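# Spread the towel flat beside the basket

## Task

Lay the towel out flat on the table as a single layer. It must stay at least one finger's width inside the table's edge, at least two finger widths away from the basket's rim, and more than a hand's width away from the column of either arm. The basket must stay upright with its entire base on the table, no more than three finger widths from its starting spot, and turned roughly as it was. At the end, release everything and move the grippers away. Nothing may count as done if it is only held in place by the robot.

## Robot and tools

Robot: two six-joint arms, left_arm and right_arm, each with a parallel gripper. The names are labels only and say nothing about which side of an image an arm appears on. Both arms are reported in one shared scene frame. Its origin is on the table top midway between the arms. +x points out over the table, +z points up, and left_arm sits on the +y side.

Row layout. Every command row is one flat list of 14 numbers that covers both arms, even when only one arm moves. The first 7 are left_arm and the next 7 are right_arm. For each arm, the order is: waist, shoulder, elbow, wrist pitch, wrist yaw, wrist roll, then gripper opening.

Joint values are absolute target angles in radians, the same kind of numbers shown under Joint positions. They are not offsets.

Stated joint ranges, base to gripper:
- waist -2.618 to 3.054
- shoulder 0.000 to 3.142
- elbow 0.000 to 3.142
- wrist pitch -1.571 to 1.571
- wrist yaw -1.571 to 1.571
- wrist roll -2.094 to 2.094

The true ends can differ from these by up to 0.036 rad. A target more than 0.036 rad outside a range, and further out than the joint already is, gets the whole call refused. A target only slightly past a true end is clipped, and the result then says "joint sent to its limit". Missing that line does not prove the joint has room left.

Gripper opening runs from -1 (closed) to +1 (fully open). It is an absolute setting on the same scale as grip_measured.

Optional stiffness. A row may carry 12 extra numbers, each 0 to 1: six joint gain scales for left_arm, then six for right_arm, in joint order. They stay in force until replaced.

Tools.

execute_actions(actions): a list of actions, run in order.
- Each action is a table of up to 15 rows.
- Each row lasts one control step of 1/30 s.
- If a table has fewer than 15 rows, its last row repeats to fill the rest.
- An empty list just returns the current state and images.
- The result also lists joint readings at some steps. HELD with an arm's name means part of that arm's row was held back on that step.

move(target, speed, blocking): target is one 14-number row of absolute joint angles and openings.
- All joints follow synchronized paths, so each gripper traces a curve.
- speed is in rad/s, 0.01 to 2 (default 0.5). It applies to the joint with the farthest to travel.
- Paths last between 0.5 and 10 s. A longer move stops short of its target.
- Finger settings are sent at the start of the move.
- Paths do not avoid obstacles or the other arm. Faster moves and targets set deeper past a contact hit and press harder.
- The result adds a "move:" line with: the ending (done, off_target, moving, held, fault); limits=held or limits=none; and, for each arm, the joint farthest from its target.
- blocking=false returns after 0.5 s while motion continues. Poll it with wait(0). No new rows or moves are accepted until a result shows the move ended, or until you call stop.

wait(seconds): runs the scene for 0 to 10 s with each arm holding its last command. It returns early if a running move finishes.

stop(): brakes a running move. Braking needs room, and more room at speed. The fingers keep moving.

zoom_image(camera, region): gives a closer view of the latest image. region is [x0, y0, x1, y1] in pixels, with (0, 0) at the top-left, and may be at most 504x504. Cameras: cam_head_left, cam_head_right, cam_high, cam_left_wrist, cam_right_wrist, each 504x504.

finished_scene(scene): ends the current scene, passing its number. It cannot be undone, and the result reports success. Finish the goal and release before calling it. Replying without a tool call also ends things.

Reading results.
- The state line shows each gripper's end_effector_position in metres and end_effector_quat_wxyz. These readings get less accurate at long reach.
- The gripper's fingers point along its +z axis and open along its y axis. The reported point lies between the pads, under 1 cm behind the fingertips.
- Joint positions and Joint velocities are given per arm in joint order, then the pad gap in metres (0.087 m when fully open).
- Joint targets shows what the joints are currently being driven toward. These can change without a new command. To hold a joint still, resend its value.
- grip_measured is the finger opening on the command scale. It may be off by about 1 mm per gripper.
- "joint command not followed" means a clearance check altered that arm's joint targets. The rest of the row still ran.
- Joint torques are raw drive outputs with offset and noise, so they are rough load hints only.
- MOTOR HOT warns from 75 °C. At 90 °C the arm is halted for 10 s. At 100 °C it goes limp and drops, reported as an OVER-TEMPERATURE FAULT. Avoid holding loads for long.

Motion behaviour.
- Joint speed is capped. Each step's target is kept within a lead of the measured angle: waist 0.202, shoulder 0.258, elbow 0.238, wrist pitch 0.573, wrist yaw and roll 0.522 rad.
- Targets that would jump the gripper more than 70 mm are scaled back. Large moves therefore span several actions, and you may need to resend the remainder.
- Friction can leave a joint about 0.031 rad short, and smaller changes may do nothing.

Gripping. Command an opening about 0.02 below grip_measured for a firm hold, or less than that for a lighter one. Each pad manages about 20 N. A fast close can squeeze harder, sometimes enough to pop the fingers open. A held part may get a brief tug, so grip firmly enough.

Avoid:
- arm-on-arm contact or pressing
- fast impacts and deep pushes into the table or the basket
- dropping the towel
- tipping or shifting the basket
- knocking anything off the table, which fails the task

Each tool is called after "Emit:" as a command line: name --argument value for each argument, lists and objects as JSON in quotes; but a table of rows of numbers goes row by row, as --pt "numbers of a row", without its own name.

## Session

Emit:
execute_actions --actions '[]'

Scene clock: 0.00 s.
left_arm: end_effector_position=(+0.3164, +0.3799, +0.3737) grip_measured=+0.990 end_effector_quat_wxyz=(+0.715, -0.464, +0.517, -0.073) | right_arm: end_effector_position=(+0.3799, +0.1637, +0.3458) grip_measured=+1.000 end_effector_quat_wxyz=(+0.693, -0.464, +0.504, -0.223)
Joint names: [waist, shoulder, elbow, wrist pitch, wrist yaw, wrist roll]
Joint positions: left_arm=[-0.189  0.701  0.906 -0.158 -0.757 -0.8    0.087] | right_arm=[ 1.38   2.127  1.933  0.278  0.77  -1.113  0.087]
Joint velocities: left_arm=[ 0.007  0.002 -0.002 -0.066 -0.007 -0.066 -0.   ] | right_arm=[ 0.012 -0.007 -0.017 -0.037  0.022  0.022  0.   ]
Joint torques (N m, as the arm reports them, + toward a larger angle): no reading
Motor temperatures (°C, as the motors report them): left_arm=[28 29 28 30 30 30] | right_arm=[27 30 28 30 27 31]
Joint targets: left_arm=[-0.189 0.701 0.906 -0.158 -0.757 -0.800] | right_arm=[1.380 2.127 1.933 0.278 0.770 -1.113]
Joint stiffness scale: left_arm=[1. 1. 1. 1. 1. 1.] | right_arm=[1. 1. 1. 1. 1. 1.]

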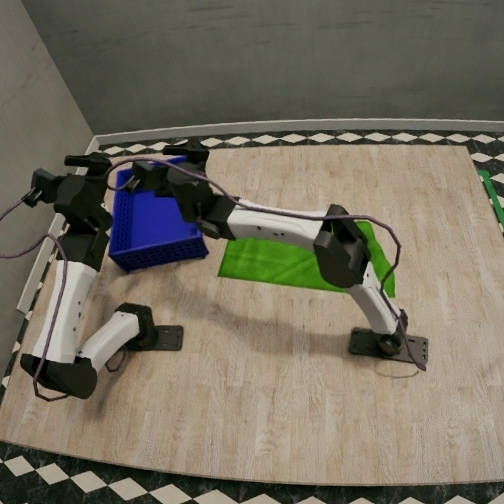

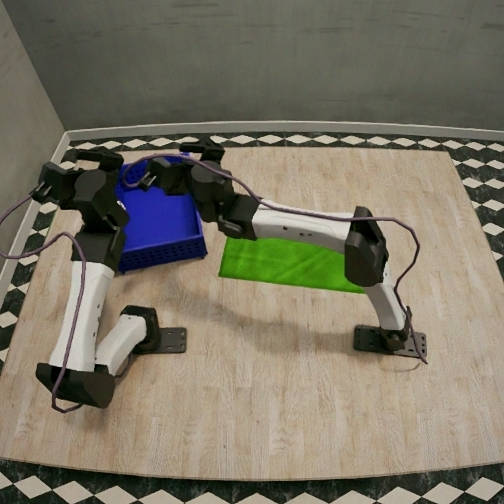

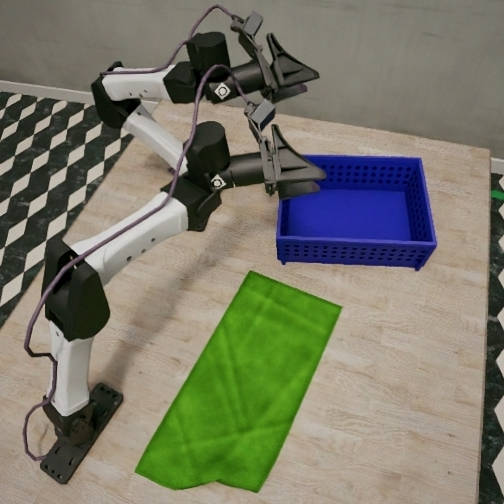

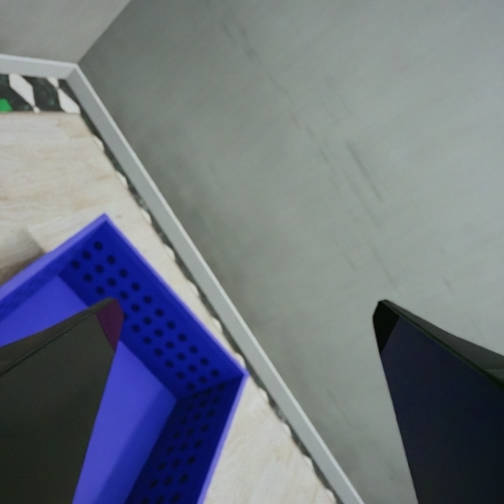

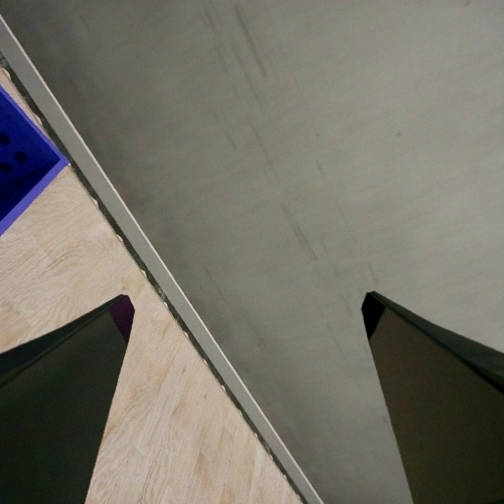

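Emit:
move --target '[0,0.7,0.9,-0.8,0,0,1, 0,0.7,0.9,-0.8,0,0,1]' --speed 1.0

Emit:
zoom_image --camera "cam_high" --region '[100,254,400,504]'

Emit:
zoom_image --camera "cam_head_left" --region '[180,160,440,340]'

Scene clock: 3.33 s.
left_arm: end_effector_position=(+0.2658, +0.3294, +0.2182) grip_measured=+0.990 end_effector_quat_wxyz=(+0.469, -0.028, +0.883, +0.015) | right_arm: end_effector_position=(+0.2626, -0.3705, +0.2256) grip_measured=+1.000 end_effector_quat_wxyz=(+0.477, +0.070, +0.875, -0.045)
Joint names: [waist, shoulder, elbow, wrist pitch, wrist yaw, wrist roll]
Joint positions: left_arm=[-0.011  0.701  0.906 -0.799 -0.01  -0.008  0.087] | right_arm=[ 0.013  0.713  0.921 -0.78   0.011 -0.007  0.087]
Joint velocities: left_arm=[ 0.002 -0.007  0.027  0.022 -0.051  0.007  0.001] | right_arm=[ 0.012 -0.002 -0.007  0.066  0.007  0.037  0.   ]
Joint torques (N m, as the arm reports them, + toward a larger angle): left_arm=[ 0.63 -0.02  5.67  1.74  0.01  0.08] | right_arm=[-1.19 -0.99  7.12  2.11 -0.07 -0.04]
Motor temperatures (°C, as the motors report them): left_arm=[28 29 29 31 30 30] | right_arm=[27 31 28 31 27 31]
Joint targets: left_arm=[-0.000 0.700 0.900 -0.800 0.000 0.000] | right_arm=[-0.000 0.700 0.900 -0.800 0.000 -0.000]
Joint stiffness scale: left_arm=[1. 1. 1. 1. 1. 1.] | right_arm=[1. 1. 1. 1. 1. 1.]
move: off_target (right_arm); limits=none; left_arm: farthest joint: the waist, 0.011 radians from its target (0.189 radians at the start); right_arm: farthest joint: the elbow, 0.021 radians from its target (1.033 radians at the start)

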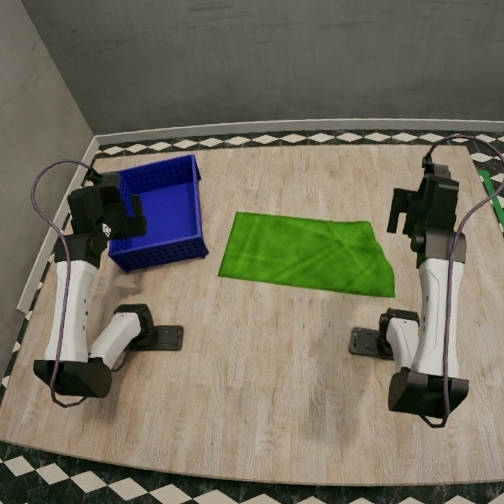

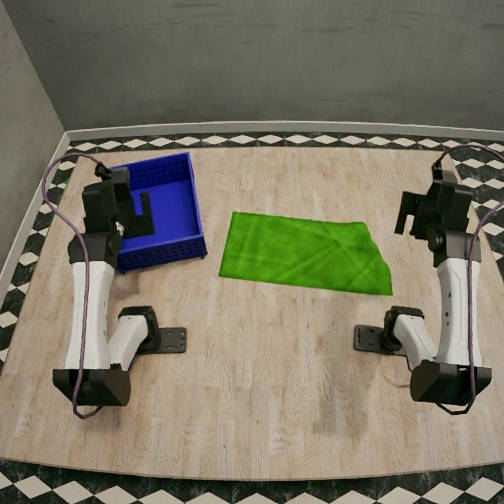

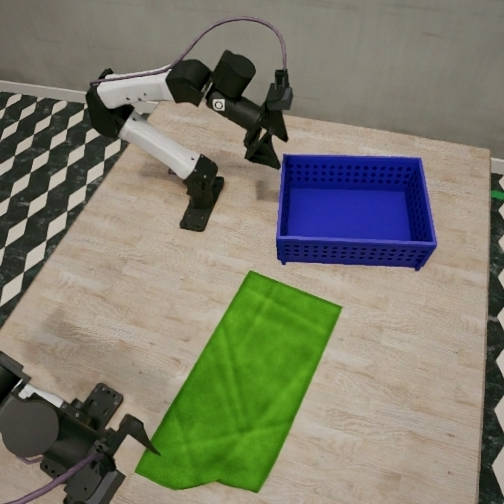

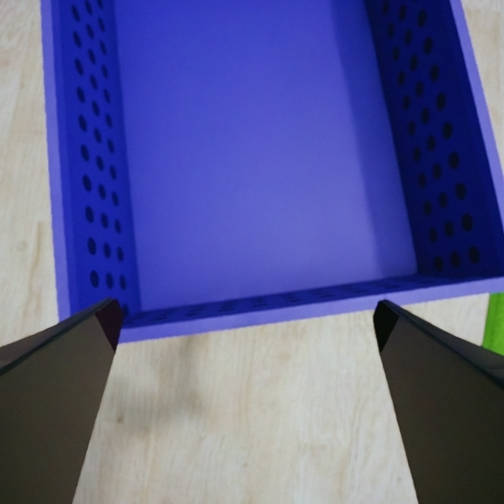

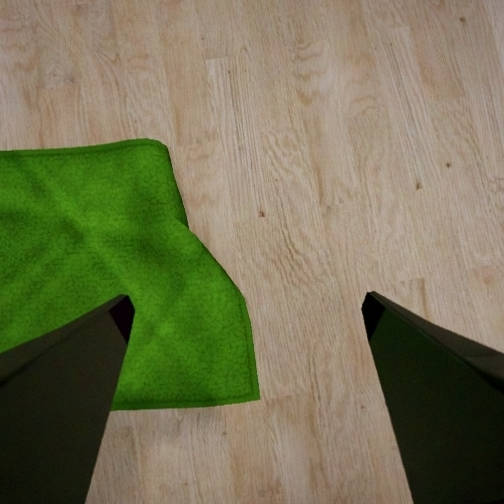

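Region (100, 254, 400, 504) of cam_high's 504x504 image, scaled by 1.680, with more detail than that image has.

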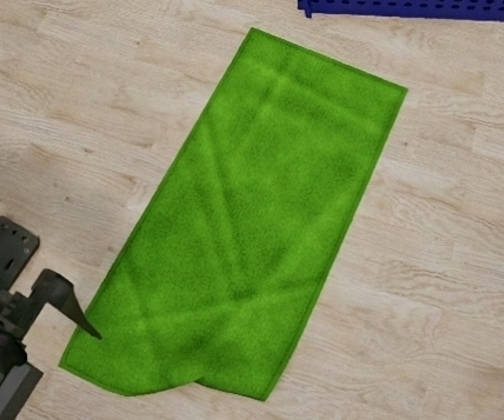

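Region (180, 160, 440, 340) of cam_head_left's 504x504 image, scaled by 1.938, with more detail than that image has; it fills the top 349 rows of this view, and the rest is white.

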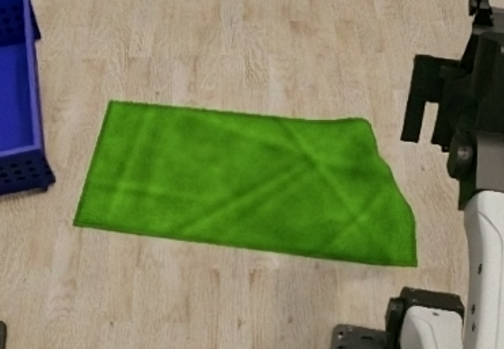

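Emit:
move --target '[-1.0,1.3,1.3,-1.3,0,0,1, 0.2,1.7,1.45,-1.32,0,0,1]' --speed 0.8

Scene clock: 6.47 s.
left_arm: end_effector_position=(+0.1670, +0.1425, +0.1719) grip_measured=+0.990 end_effector_quat_wxyz=(+0.119, +0.441, +0.888, -0.058) | right_arm: end_effector_position=(+0.2958, -0.3289, +0.1235) grip_measured=+1.000 end_effector_quat_wxyz=(+0.007, -0.010, +1.000, -0.005)
Joint names: [waist, shoulder, elbow, wrist pitch, wrist yaw, wrist roll]
Joint positions: left_arm=[-0.991  1.287  1.273 -1.293 -0.004 -0.006  0.087] | right_arm=[ 0.188  1.687  1.438 -1.308  0.01  -0.007  0.087]
Joint velocities: left_arm=[ 0.007 -0.012  0.002  0.081  0.007  0.022 -0.   ] | right_arm=[-0.022 -0.012  0.002  0.022  0.066 -0.037  0.   ]
Joint torques (N m, as the arm reports them, + toward a larger angle): left_arm=[-0.98 -2.97  7.67  0.84 -0.08  0.09] | right_arm=[ 0.82 -7.55  9.27  0.42 -0.06 -0.03]
Motor temperatures (°C, as the motors report them): left_arm=[28 29 29 32 30 30] | right_arm=[27 31 29 32 27 31]
Joint targets: left_arm=[-1.000 1.300 1.300 -1.300 0.000 -0.000] | right_arm=[0.200 1.700 1.450 -1.320 0.000 0.000]
Joint stiffness scale: left_arm=[1. 1. 1. 1. 1. 1.] | right_arm=[1. 1. 1. 1. 1. 1.]
move: off_target (left_arm); limits=none; left_arm: farthest joint: the elbow, 0.027 radians from its target (0.394 radians at the start); right_arm: farthest joint: the shoulder, 0.013 radians from its target (0.987 radians at the start)

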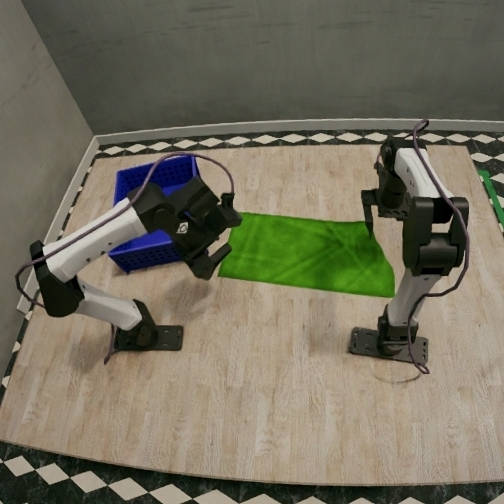

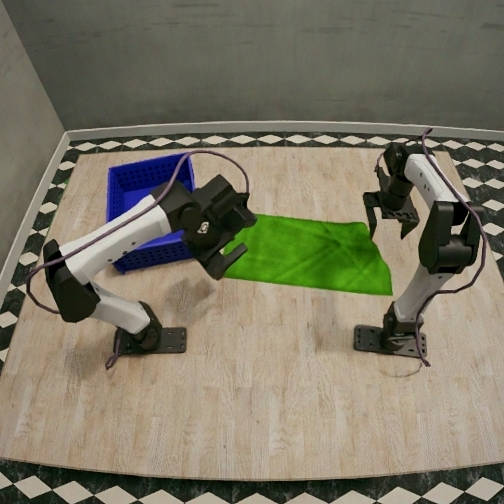

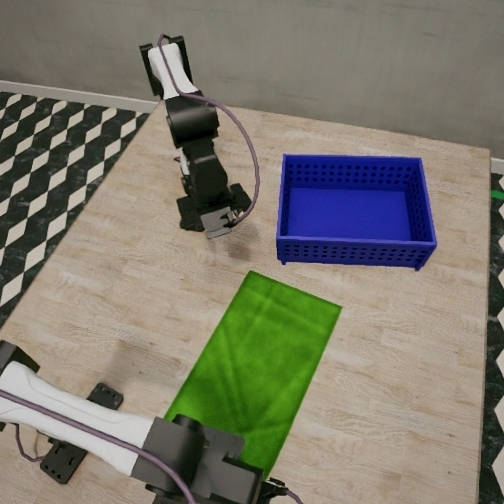

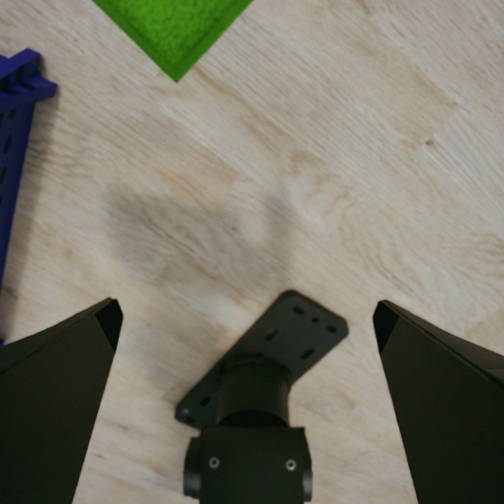

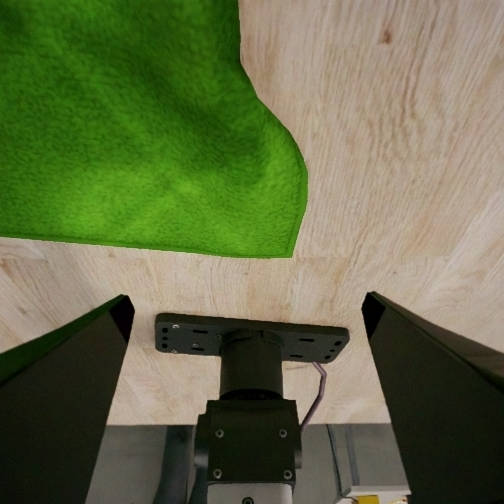

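Emit:
move --target '[-0.905,1.8,1.22,-0.98,0,1.5,0.2, -0.06,1.36,0.77,-0.97,0,0,0.2]' --speed 0.9

Scene clock: 11.43 s.
left_arm: end_effector_position=(+0.2778, +0.1043, +0.0431) grip_measured=+0.200 end_effector_quat_wxyz=(+0.007, +0.922, +0.388, +0.004) | right_arm: end_effector_position=(+0.1936, -0.3690, +0.0371) grip_measured=+0.200 end_effector_quat_wxyz=(+0.005, +0.108, +0.994, -0.005)
Joint names: [waist, shoulder, elbow, wrist pitch, wrist yaw, wrist roll]
Joint positions: left_arm=[-0.915  1.79   1.233 -0.997 -0.004  1.492  0.053] | right_arm=[-0.047  1.376  0.79  -0.975  0.01  -0.006  0.052]
Joint velocities: left_arm=[ 0.012 -0.002  0.002 -0.007 -0.037 -0.037  0.   ] | right_arm=[-0.007  0.007 -0.012  0.022 -0.051  0.066 -0.001]
Joint torques (N m, as the arm reports them, + toward a larger angle): left_arm=[ 0.53 -7.05  4.43  0.58 -0.02  0.07] | right_arm=[-1.18 -6.22  5.99  0.6  -0.06 -0.04]
Motor temperatures (°C, as the motors report them): left_arm=[28 29 30 32 30 30] | right_arm=[28 31 30 31 27 31]
Joint targets: left_arm=[-0.905 1.800 1.220 -0.980 0.000 1.500] | right_arm=[-0.060 1.360 0.770 -0.970 0.000 0.000]
Joint stiffness scale: left_arm=[1. 1. 1. 1. 1. 1.] | right_arm=[1. 1. 1. 1. 1. 1.]
move: done; limits=none; left_arm: farthest joint: the wrist pitch, 0.017 radians from its target (0.313 radians at the start); right_arm: farthest joint: the elbow, 0.020 radians from its target (0.668 radians at the start)

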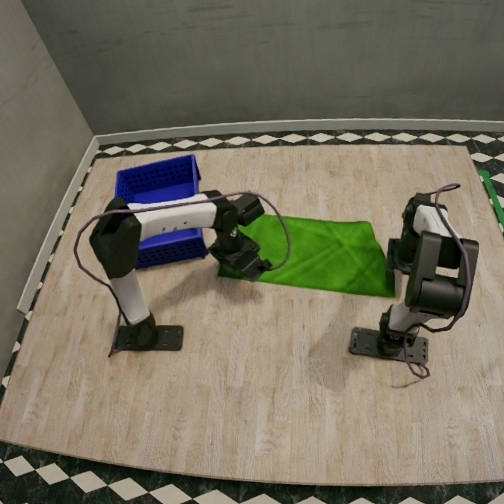

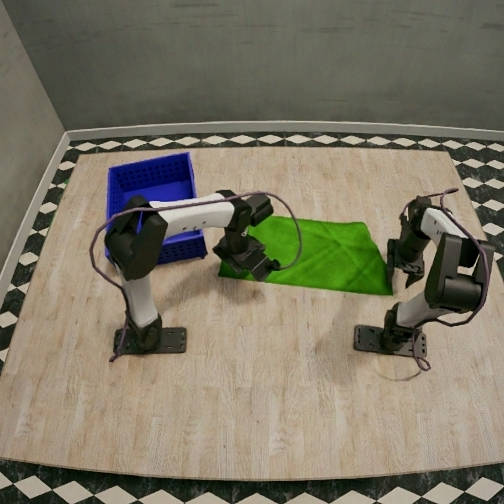

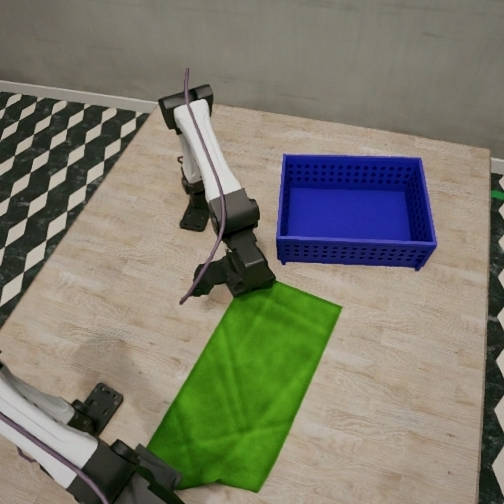

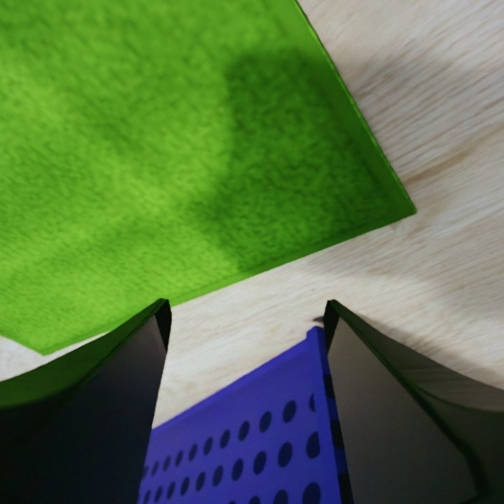

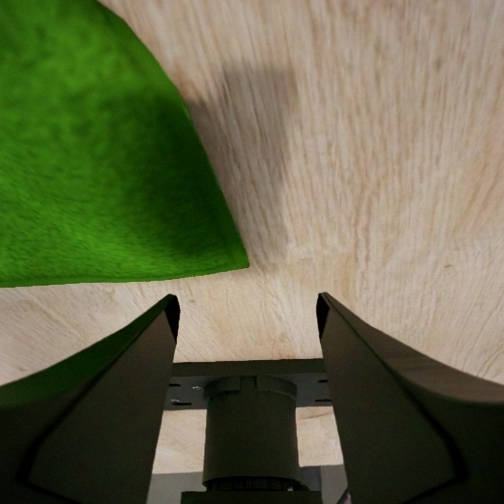

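Emit:
move --target '[-0.915,1.63,0.935,-0.87,0,1.5,0.2, 0.03,1.366,0.68,-0.89,0,0,0.2]'

Scene clock: 13.37 s.
left_arm: end_effector_position=(+0.2388, +0.1490, +0.0135) grip_measured=+0.200 end_effector_quat_wxyz=(-0.012, +0.922, +0.387, -0.002) | right_arm: end_effector_position=(+0.1848, -0.3568, +0.0166) grip_measured=+0.200 end_effector_quat_wxyz=(-0.000, +0.076, +0.997, -0.005)
Joint names: [waist, shoulder, elbow, wrist pitch, wrist yaw, wrist roll]
Joint positions: left_arm=[-0.915  1.657  0.949 -0.886 -0.004  1.493  0.053] | right_arm=[ 0.017  1.376  0.7   -0.895  0.009 -0.006  0.052]
Joint velocities: left_arm=[-0.002 -0.002 -0.002  0.066  0.022  0.066  0.001] | right_arm=[ 0.007 -0.022 -0.022  0.007  0.007 -0.051 -0.001]
Joint torques (N m, as the arm reports them, + toward a larger angle): left_arm=[-0.29 -8.38  4.08  0.52 -0.01  0.09] | right_arm=[ 0.93 -5.52  5.73  0.58 -0.06 -0.03]
Motor temperatures (°C, as the motors report them): left_arm=[28 30 30 31 30 30] | right_arm=[28 31 30 31 27 31]
Joint targets: left_arm=[-0.915 1.630 0.935 -0.870 0.000 1.500] | right_arm=[0.030 1.366 0.680 -0.890 -0.000 0.000]
Joint stiffness scale: left_arm=[1. 1. 1. 1. 1. 1.] | right_arm=[1. 1. 1. 1. 1. 1.]
move: off_target (left_arm); limits=none; left_arm: farthest joint: the shoulder, 0.027 radians from its target (0.160 radians at the start); right_arm: farthest joint: the elbow, 0.020 radians from its target (0.110 radians at the start)

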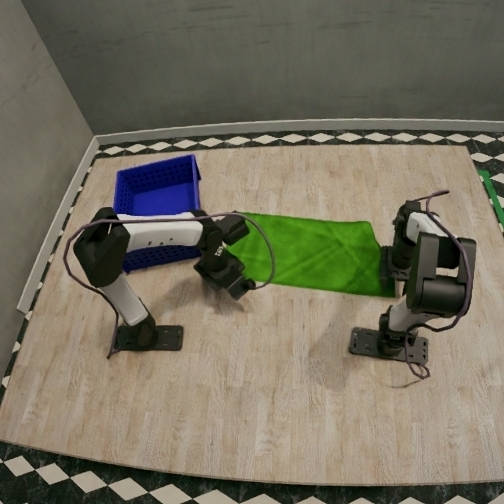

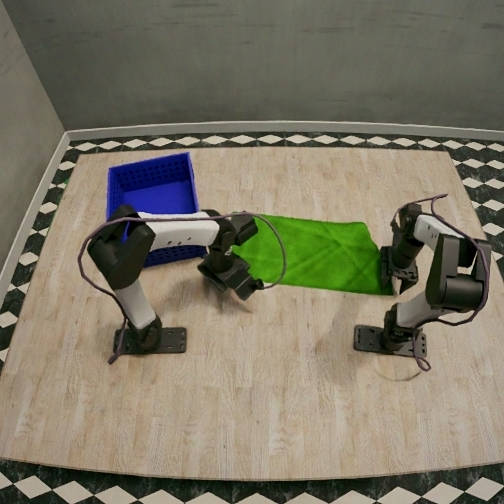

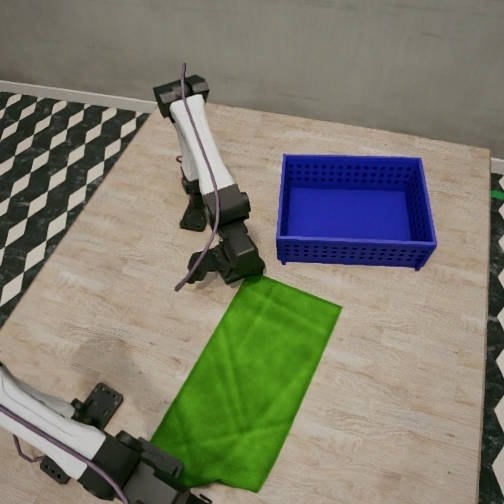

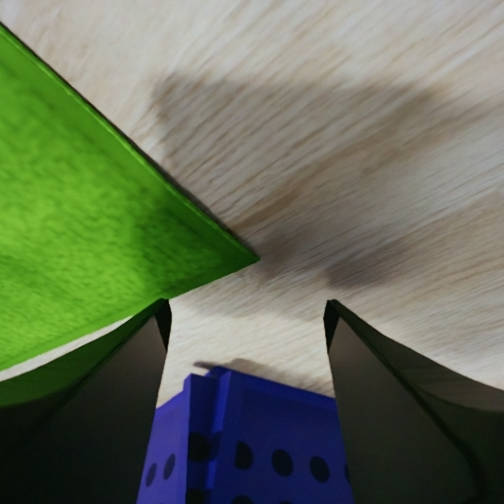

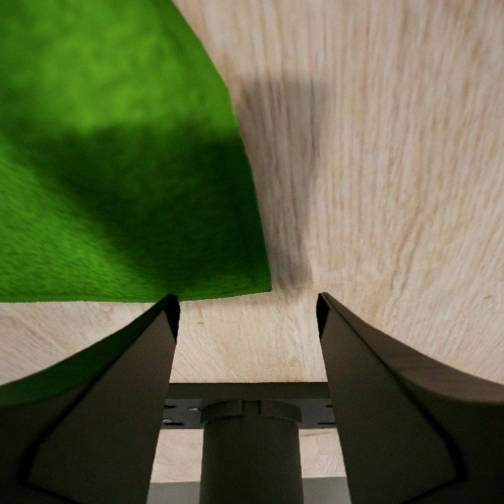

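Emit:
move --target '[-0.985,1.66,0.935,-0.81,0,1.5,0.2, 0.09,1.39,0.68,-0.84,0,0,0.2]' --speed 0.3

Emit:
move --target '[-0.985,1.715,0.935,-0.77,0,1.5,0.2, 0.09,1.46,0.68,-0.78,0,0,0.2]' --speed 0.15

Scene clock: 15.37 s.
left_arm: end_effector_position=(+0.2371, +0.1254, +0.0134) grip_measured=+0.200 end_effector_quat_wxyz=(+0.016, +0.933, +0.359, +0.007) | right_arm: end_effector_position=(+0.1984, -0.3488, +0.0148) grip_measured=+0.200 end_effector_quat_wxyz=(+0.025, +0.046, +0.999, -0.006)
Joint names: [waist, shoulder, elbow, wrist pitch, wrist yaw, wrist roll]
Joint positions: left_arm=[-0.976  1.657  0.949 -0.828 -0.004  1.493  0.053] | right_arm=[ 0.077  1.376  0.7   -0.845  0.009 -0.006  0.052]
Joint velocities: left_arm=[-0.012  0.002  0.007 -0.066  0.022  0.066 -0.001] | right_arm=[-0.012 -0.007  0.002  0.051  0.007  0.051 -0.   ]
Joint torques (N m, as the arm reports them, + toward a larger angle): left_arm=[-1.1  -6.17  4.19  0.59  0.01  0.09] | right_arm=[ 0.91 -3.65  5.86  0.7  -0.05 -0.04]
Motor temperatures (°C, as the motors report them): left_arm=[28 30 30 31 30 30] | right_arm=[28 31 30 31 27 31]
Joint targets: left_arm=[-0.985 1.660 0.935 -0.810 -0.000 1.500] | right_arm=[0.090 1.390 0.680 -0.840 0.000 -0.000]
Joint stiffness scale: left_arm=[1. 1. 1. 1. 1. 1.] | right_arm=[1. 1. 1. 1. 1. 1.]
move: done; limits=none; left_arm: farthest joint: the wrist pitch, 0.018 radians from its target (0.076 radians at the start); right_arm: farthest joint: the elbow, 0.020 radians from its target (0.020 radians at the start)

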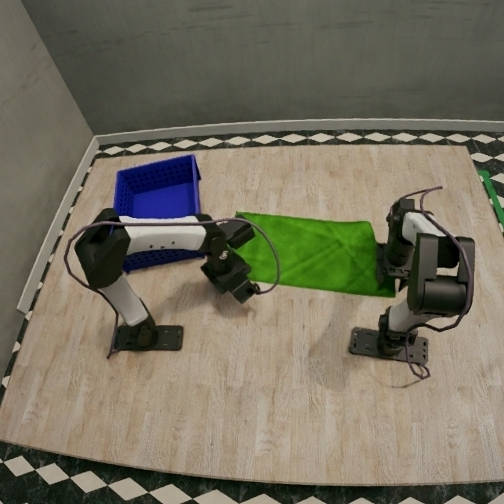

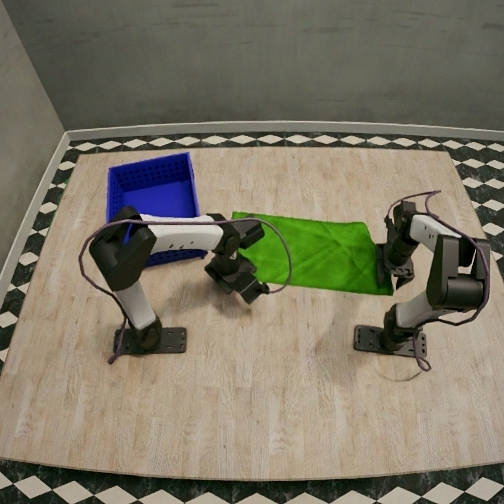

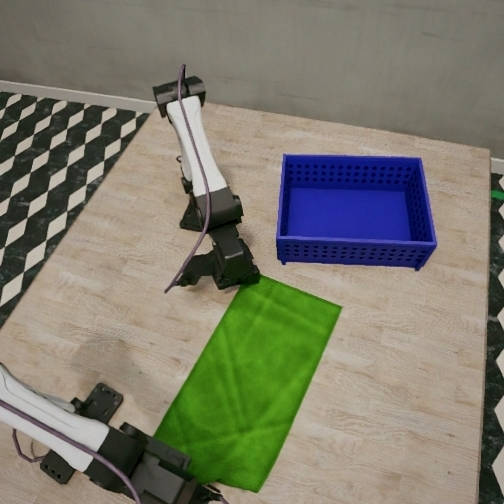

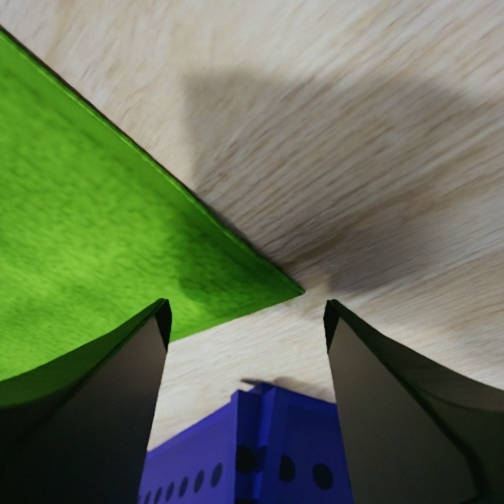

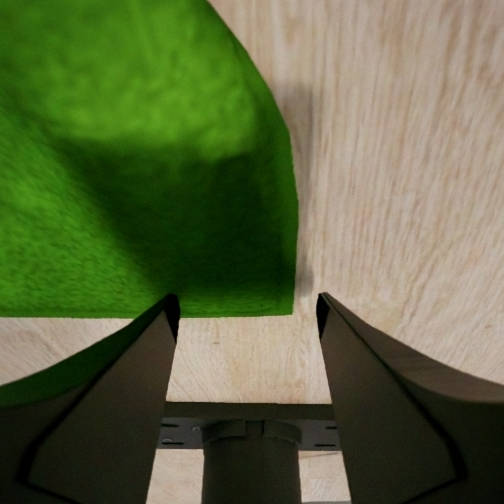

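Scene clock: 16.17 s.
left_arm: end_effector_position=(+0.2387, +0.1234, +0.0040) grip_measured=+0.200 end_effector_quat_wxyz=(+0.011, +0.933, +0.359, +0.005) | right_arm: end_effector_position=(+0.2021, -0.3487, +0.0071) grip_measured=+0.200 end_effector_quat_wxyz=(+0.019, +0.046, +0.999, -0.005)
Joint names: [waist, shoulder, elbow, wrist pitch, wrist yaw, wrist roll]
Joint positions: left_arm=[-0.976  1.694  0.949 -0.802 -0.004  1.493  0.053] | right_arm=[ 0.077  1.421  0.7   -0.812  0.007 -0.006  0.052]
Joint velocities: left_arm=[ 0.002 -0.012 -0.002  0.037 -0.081  0.022 -0.   ] | right_arm=[ 0.002 -0.007 -0.032 -0.037 -0.066 -0.022 -0.   ]
Joint torques (N m, as the arm reports them, + toward a larger angle): left_arm=[-0.93 -4.95  4.13  0.73  0.    0.1 ] | right_arm=[ 0.94 -1.86  5.67  1.02 -0.04 -0.04]
Motor temperatures (°C, as the motors report them): left_arm=[28 30 30 31 30 30] | right_arm=[28 31 30 31 27 31]
Joint targets: left_arm=[-0.985 1.715 0.935 -0.770 0.000 1.500] | right_arm=[0.090 1.460 0.680 -0.780 0.000 0.000]
Joint stiffness scale: left_arm=[1. 1. 1. 1. 1. 1.] | right_arm=[1. 1. 1. 1. 1. 1.]
move: off_target (left_arm, right_arm); limits=none; left_arm: farthest joint: the wrist pitch, 0.032 radians from its target (0.058 radians at the start); right_arm: farthest joint: the shoulder, 0.039 radians from its target (0.084 radians at the start)

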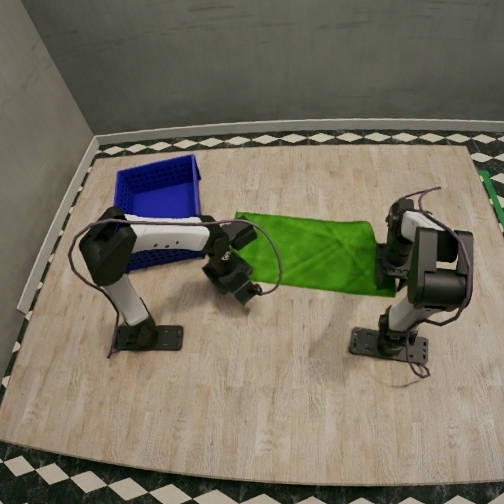

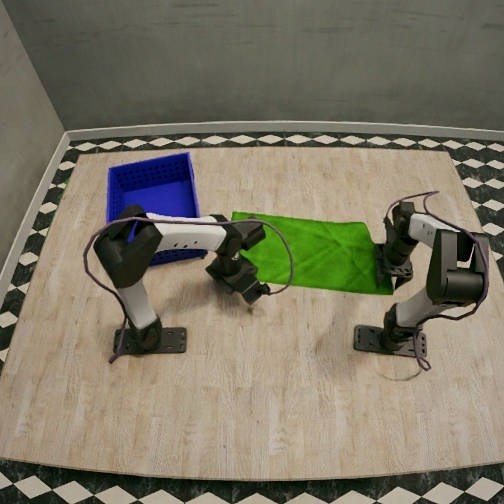

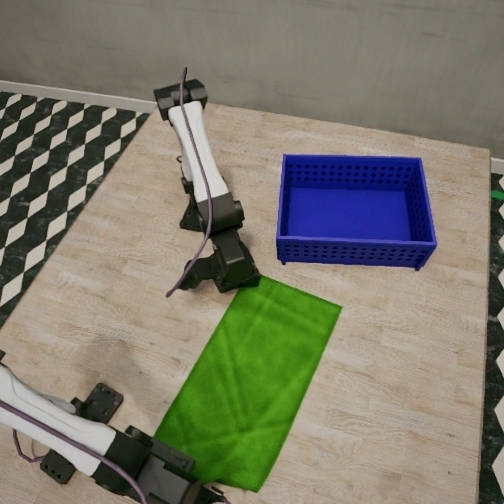

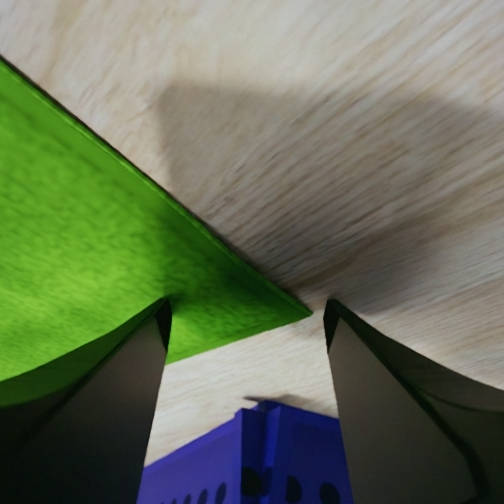

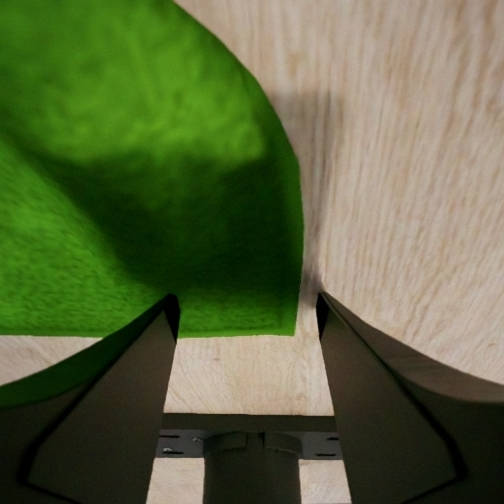

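Emit:
move --target '[-0.985,1.715,0.935,-0.77,0,1.5,-1, 0.2,1.445,0.68,-0.8,0,0,-1]' --speed 0.2

Emit:
move --target '[-0.985,1.69,1.1,-0.9,0,1.5,-1, 0.2,1.42,0.85,-0.95,0,0,-1]' --speed 0.3

Scene clock: 17.70 s.
left_arm: end_effector_position=(+0.2407, +0.1201, +0.0040) grip_measured=-0.979 end_effector_quat_wxyz=(+0.018, +0.933, +0.359, +0.006) | right_arm: end_effector_position=(+0.2029, -0.3308, +0.0076) grip_measured=-0.947 end_effector_quat_wxyz=(+0.018, -0.006, +1.000, -0.005)
Joint names: [waist, shoulder, elbow, wrist pitch, wrist yaw, wrist roll]
Joint positions: left_arm=[-0.976  1.694  0.949 -0.787 -0.001  1.494  0.001] | right_arm=[ 0.184  1.421  0.702 -0.816  0.01  -0.003  0.002]
Joint velocities: left_arm=[-0.007  0.007 -0.007 -0.051  0.007  0.066 -0.001] | right_arm=[-0.022 -0.002 -0.017  0.022 -0.051 -0.066 -0.   ]
Joint torques (N m, as the arm reports them, + toward a larger angle): left_arm=[-0.99 -5.09  4.05  0.6  -0.02  0.08] | right_arm=[ 1.2  -3.11  5.52  0.8  -0.06 -0.07]
Motor temperatures (°C, as the motors report them): left_arm=[28 30 30 31 30 30] | right_arm=[28 31 30 31 27 31]
Joint targets: left_arm=[-0.985 1.715 0.935 -0.770 -0.000 1.500] | right_arm=[0.200 1.445 0.680 -0.800 0.000 -0.000]
Joint stiffness scale: left_arm=[1. 1. 1. 1. 1. 1.] | right_arm=[1. 1. 1. 1. 1. 1.]
move: off_target (left_arm, right_arm); limits=none; left_arm: farthest joint: the shoulder, 0.021 radians from its target (0.021 radians at the start); right_arm: farthest joint: the shoulder, 0.024 radians from its target (0.024 radians at the start)

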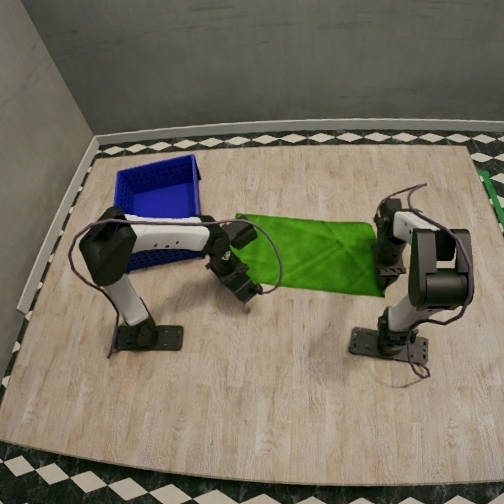

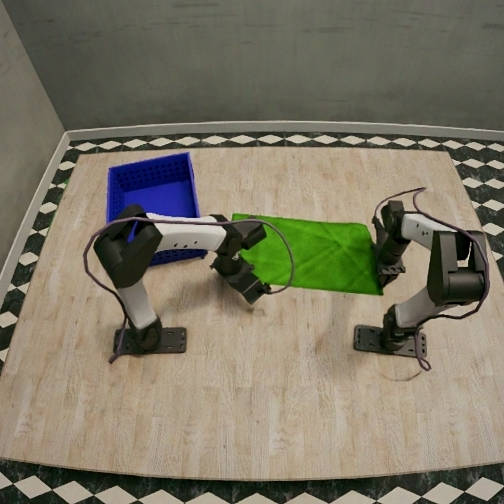

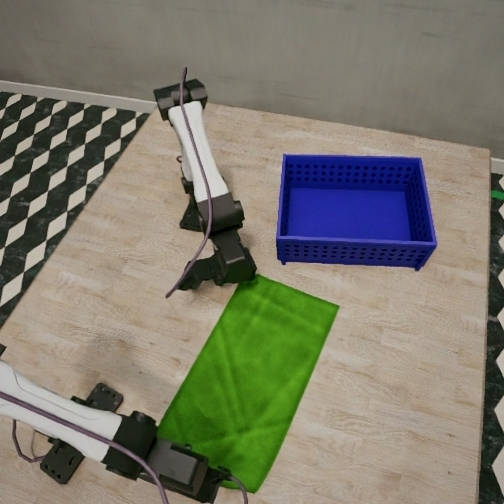

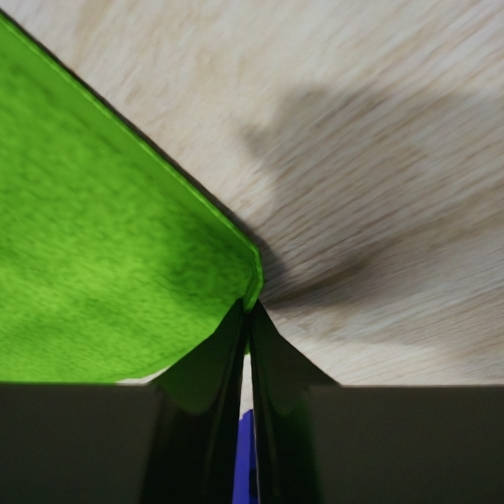

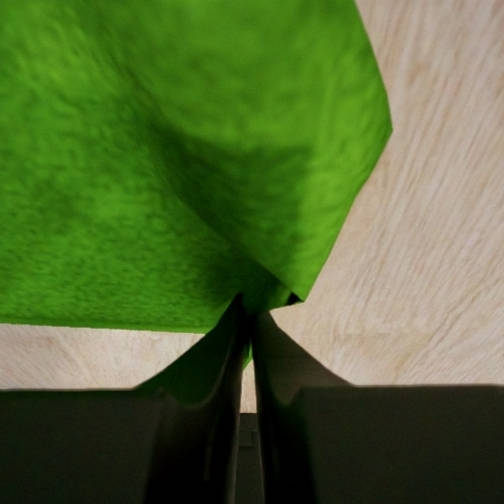

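Scene clock: 18.87 s.
left_arm: end_effector_position=(+0.2534, +0.1037, +0.0336) grip_measured=-0.979 end_effector_quat_wxyz=(+0.032, +0.933, +0.358, +0.010) | right_arm: end_effector_position=(+0.2214, -0.3305, +0.0389) grip_measured=-0.948 end_effector_quat_wxyz=(+0.028, -0.006, +1.000, -0.005)
Joint names: [waist, shoulder, elbow, wrist pitch, wrist yaw, wrist roll]
Joint positions: left_arm=[-0.976  1.694  1.077 -0.887 -0.001  1.494  0.001] | right_arm=[ 0.184  1.421  0.84  -0.935  0.009 -0.003  0.002]
Joint velocities: left_arm=[ 0.002 -0.007 -0.002  0.051  0.022  0.007 -0.001] | right_arm=[ 0.012 -0.002 -0.012 -0.051 -0.007  0.037 -0.001]
Joint torques (N m, as the arm reports them, + toward a larger angle): left_arm=[-1.03 -7.27  7.07  0.42 -0.02  0.08] | right_arm=[ 1.18 -5.56  8.82  0.49 -0.06 -0.07]
Motor temperatures (°C, as the motors report them): left_arm=[28 30 30 31 30 30] | right_arm=[28 31 30 31 27 31]
Joint targets: left_arm=[-0.985 1.690 1.100 -0.900 -0.000 1.500] | right_arm=[0.200 1.420 0.850 -0.950 -0.000 -0.000]
Joint stiffness scale: left_arm=[1. 1. 1. 1. 1. 1.] | right_arm=[1. 1. 1. 1. 1. 1.]
move: off_target (left_arm); limits=none; left_arm: farthest joint: the elbow, 0.023 radians from its target (0.151 radians at the start); right_arm: farthest joint: the waist, 0.016 radians from its target (0.016 radians at the start)

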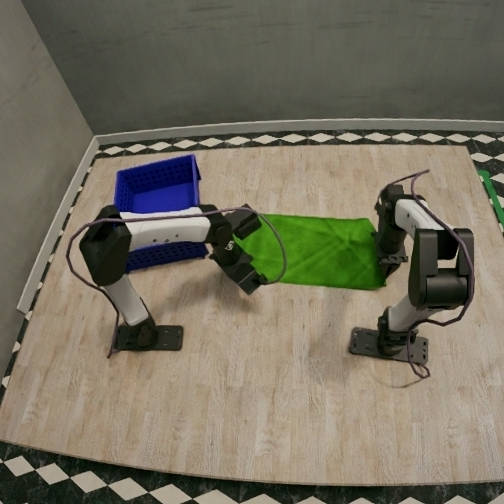

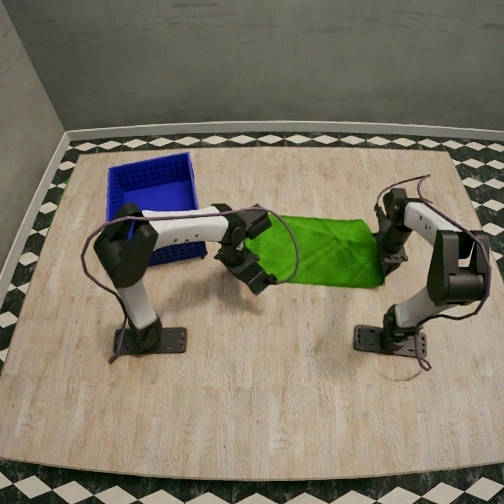

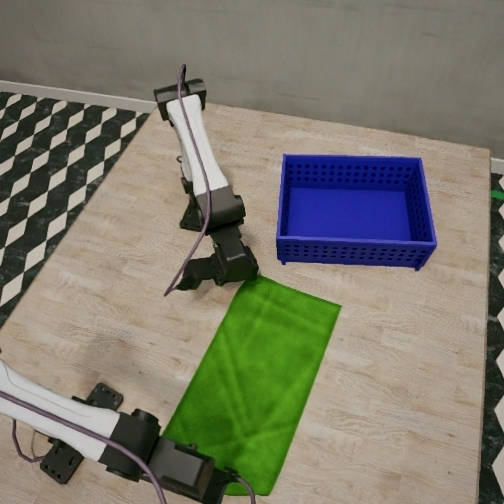

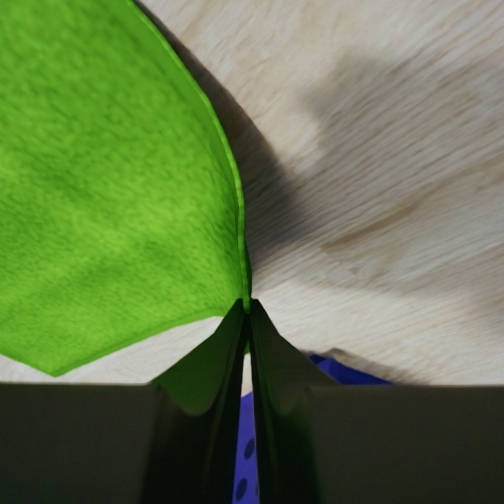

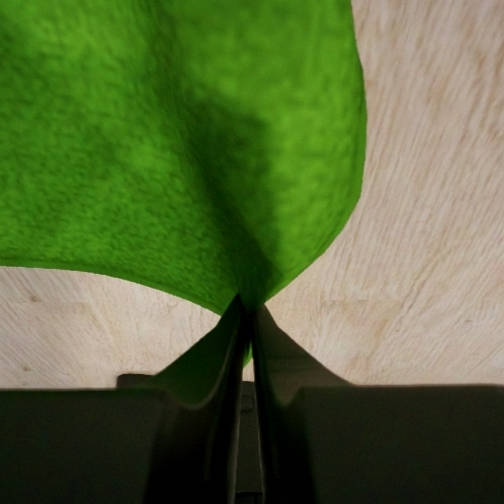

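Emit:
move --target '[-0.70,1.67,1.84,-0.94,0,1.5,-1, 0.10,1.62,1.89,-1.06,0,0,-1]' --speed 0.5

Scene clock: 22.57 s.
left_arm: end_effector_position=(+0.4266, +0.0734, +0.2813) grip_measured=-0.979 end_effector_quat_wxyz=(+0.337, +0.816, +0.446, +0.152) | right_arm: end_effector_position=(+0.4266, -0.3550, +0.3023) grip_measured=-0.948 end_effector_quat_wxyz=(+0.394, +0.027, +0.918, -0.014)
Joint names: [waist, shoulder, elbow, wrist pitch, wrist yaw, wrist roll]
Joint positions: left_arm=[-0.71   1.694  1.816 -0.936 -0.001  1.494  0.001] | right_arm=[ 0.115  1.594  1.881 -1.046  0.004 -0.003  0.002]
Joint velocities: left_arm=[-0.007  0.007  0.002  0.022  0.081  0.007 -0.   ] | right_arm=[ 0.007  0.012  0.012 -0.022 -0.037 -0.022 -0.001]
Joint torques (N m, as the arm reports them, + toward a larger angle): left_arm=[ 0.48 -9.44  7.71  1.52 -0.04  0.06] | right_arm=[-1.31 -5.84  9.39  1.98 -0.01 -0.07]
Motor temperatures (°C, as the motors report them): left_arm=[28 31 31 32 30 30] | right_arm=[28 31 31 31 27 31]
Joint targets: left_arm=[-0.700 1.670 1.840 -0.940 -0.000 1.500] | right_arm=[0.100 1.620 1.890 -1.060 -0.000 0.000]
Joint stiffness scale: left_arm=[1. 1. 1. 1. 1. 1.] | right_arm=[1. 1. 1. 1. 1. 1.]
move: off_target (left_arm, right_arm); limits=none; left_arm: farthest joint: the shoulder, 0.024 radians from its target (0.024 radians at the start); right_arm: farthest joint: the shoulder, 0.026 radians from its target (0.199 radians at the start)

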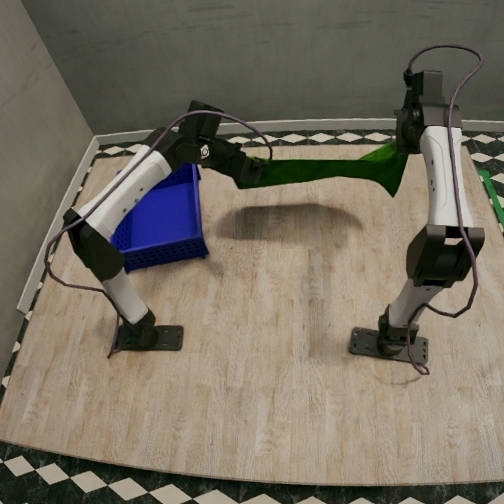

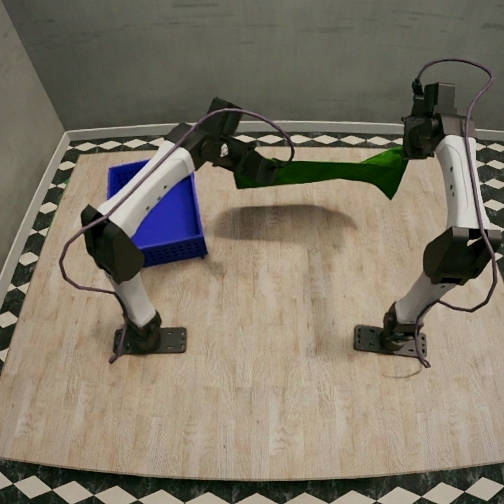

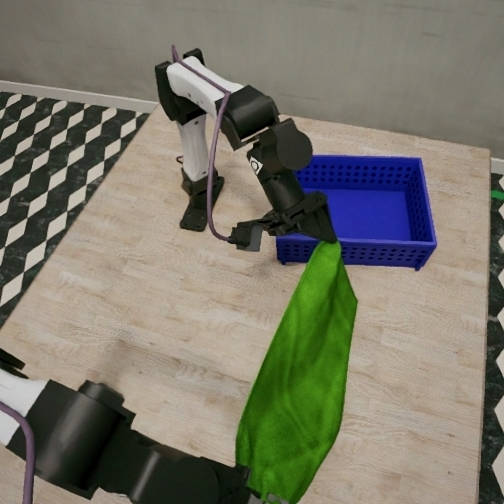

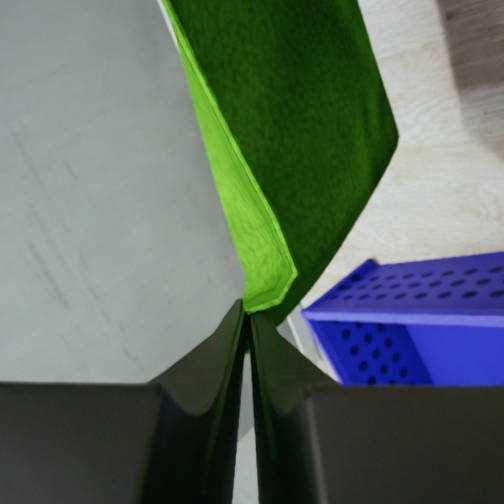

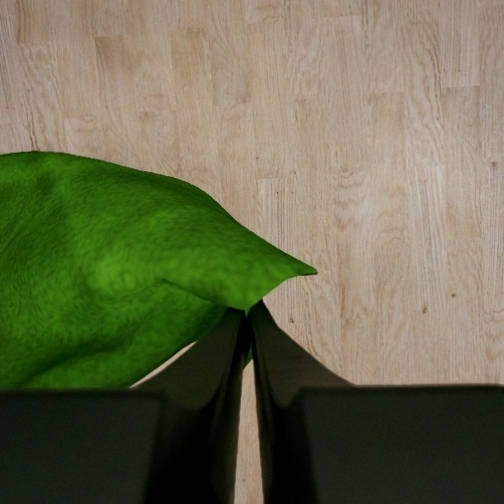

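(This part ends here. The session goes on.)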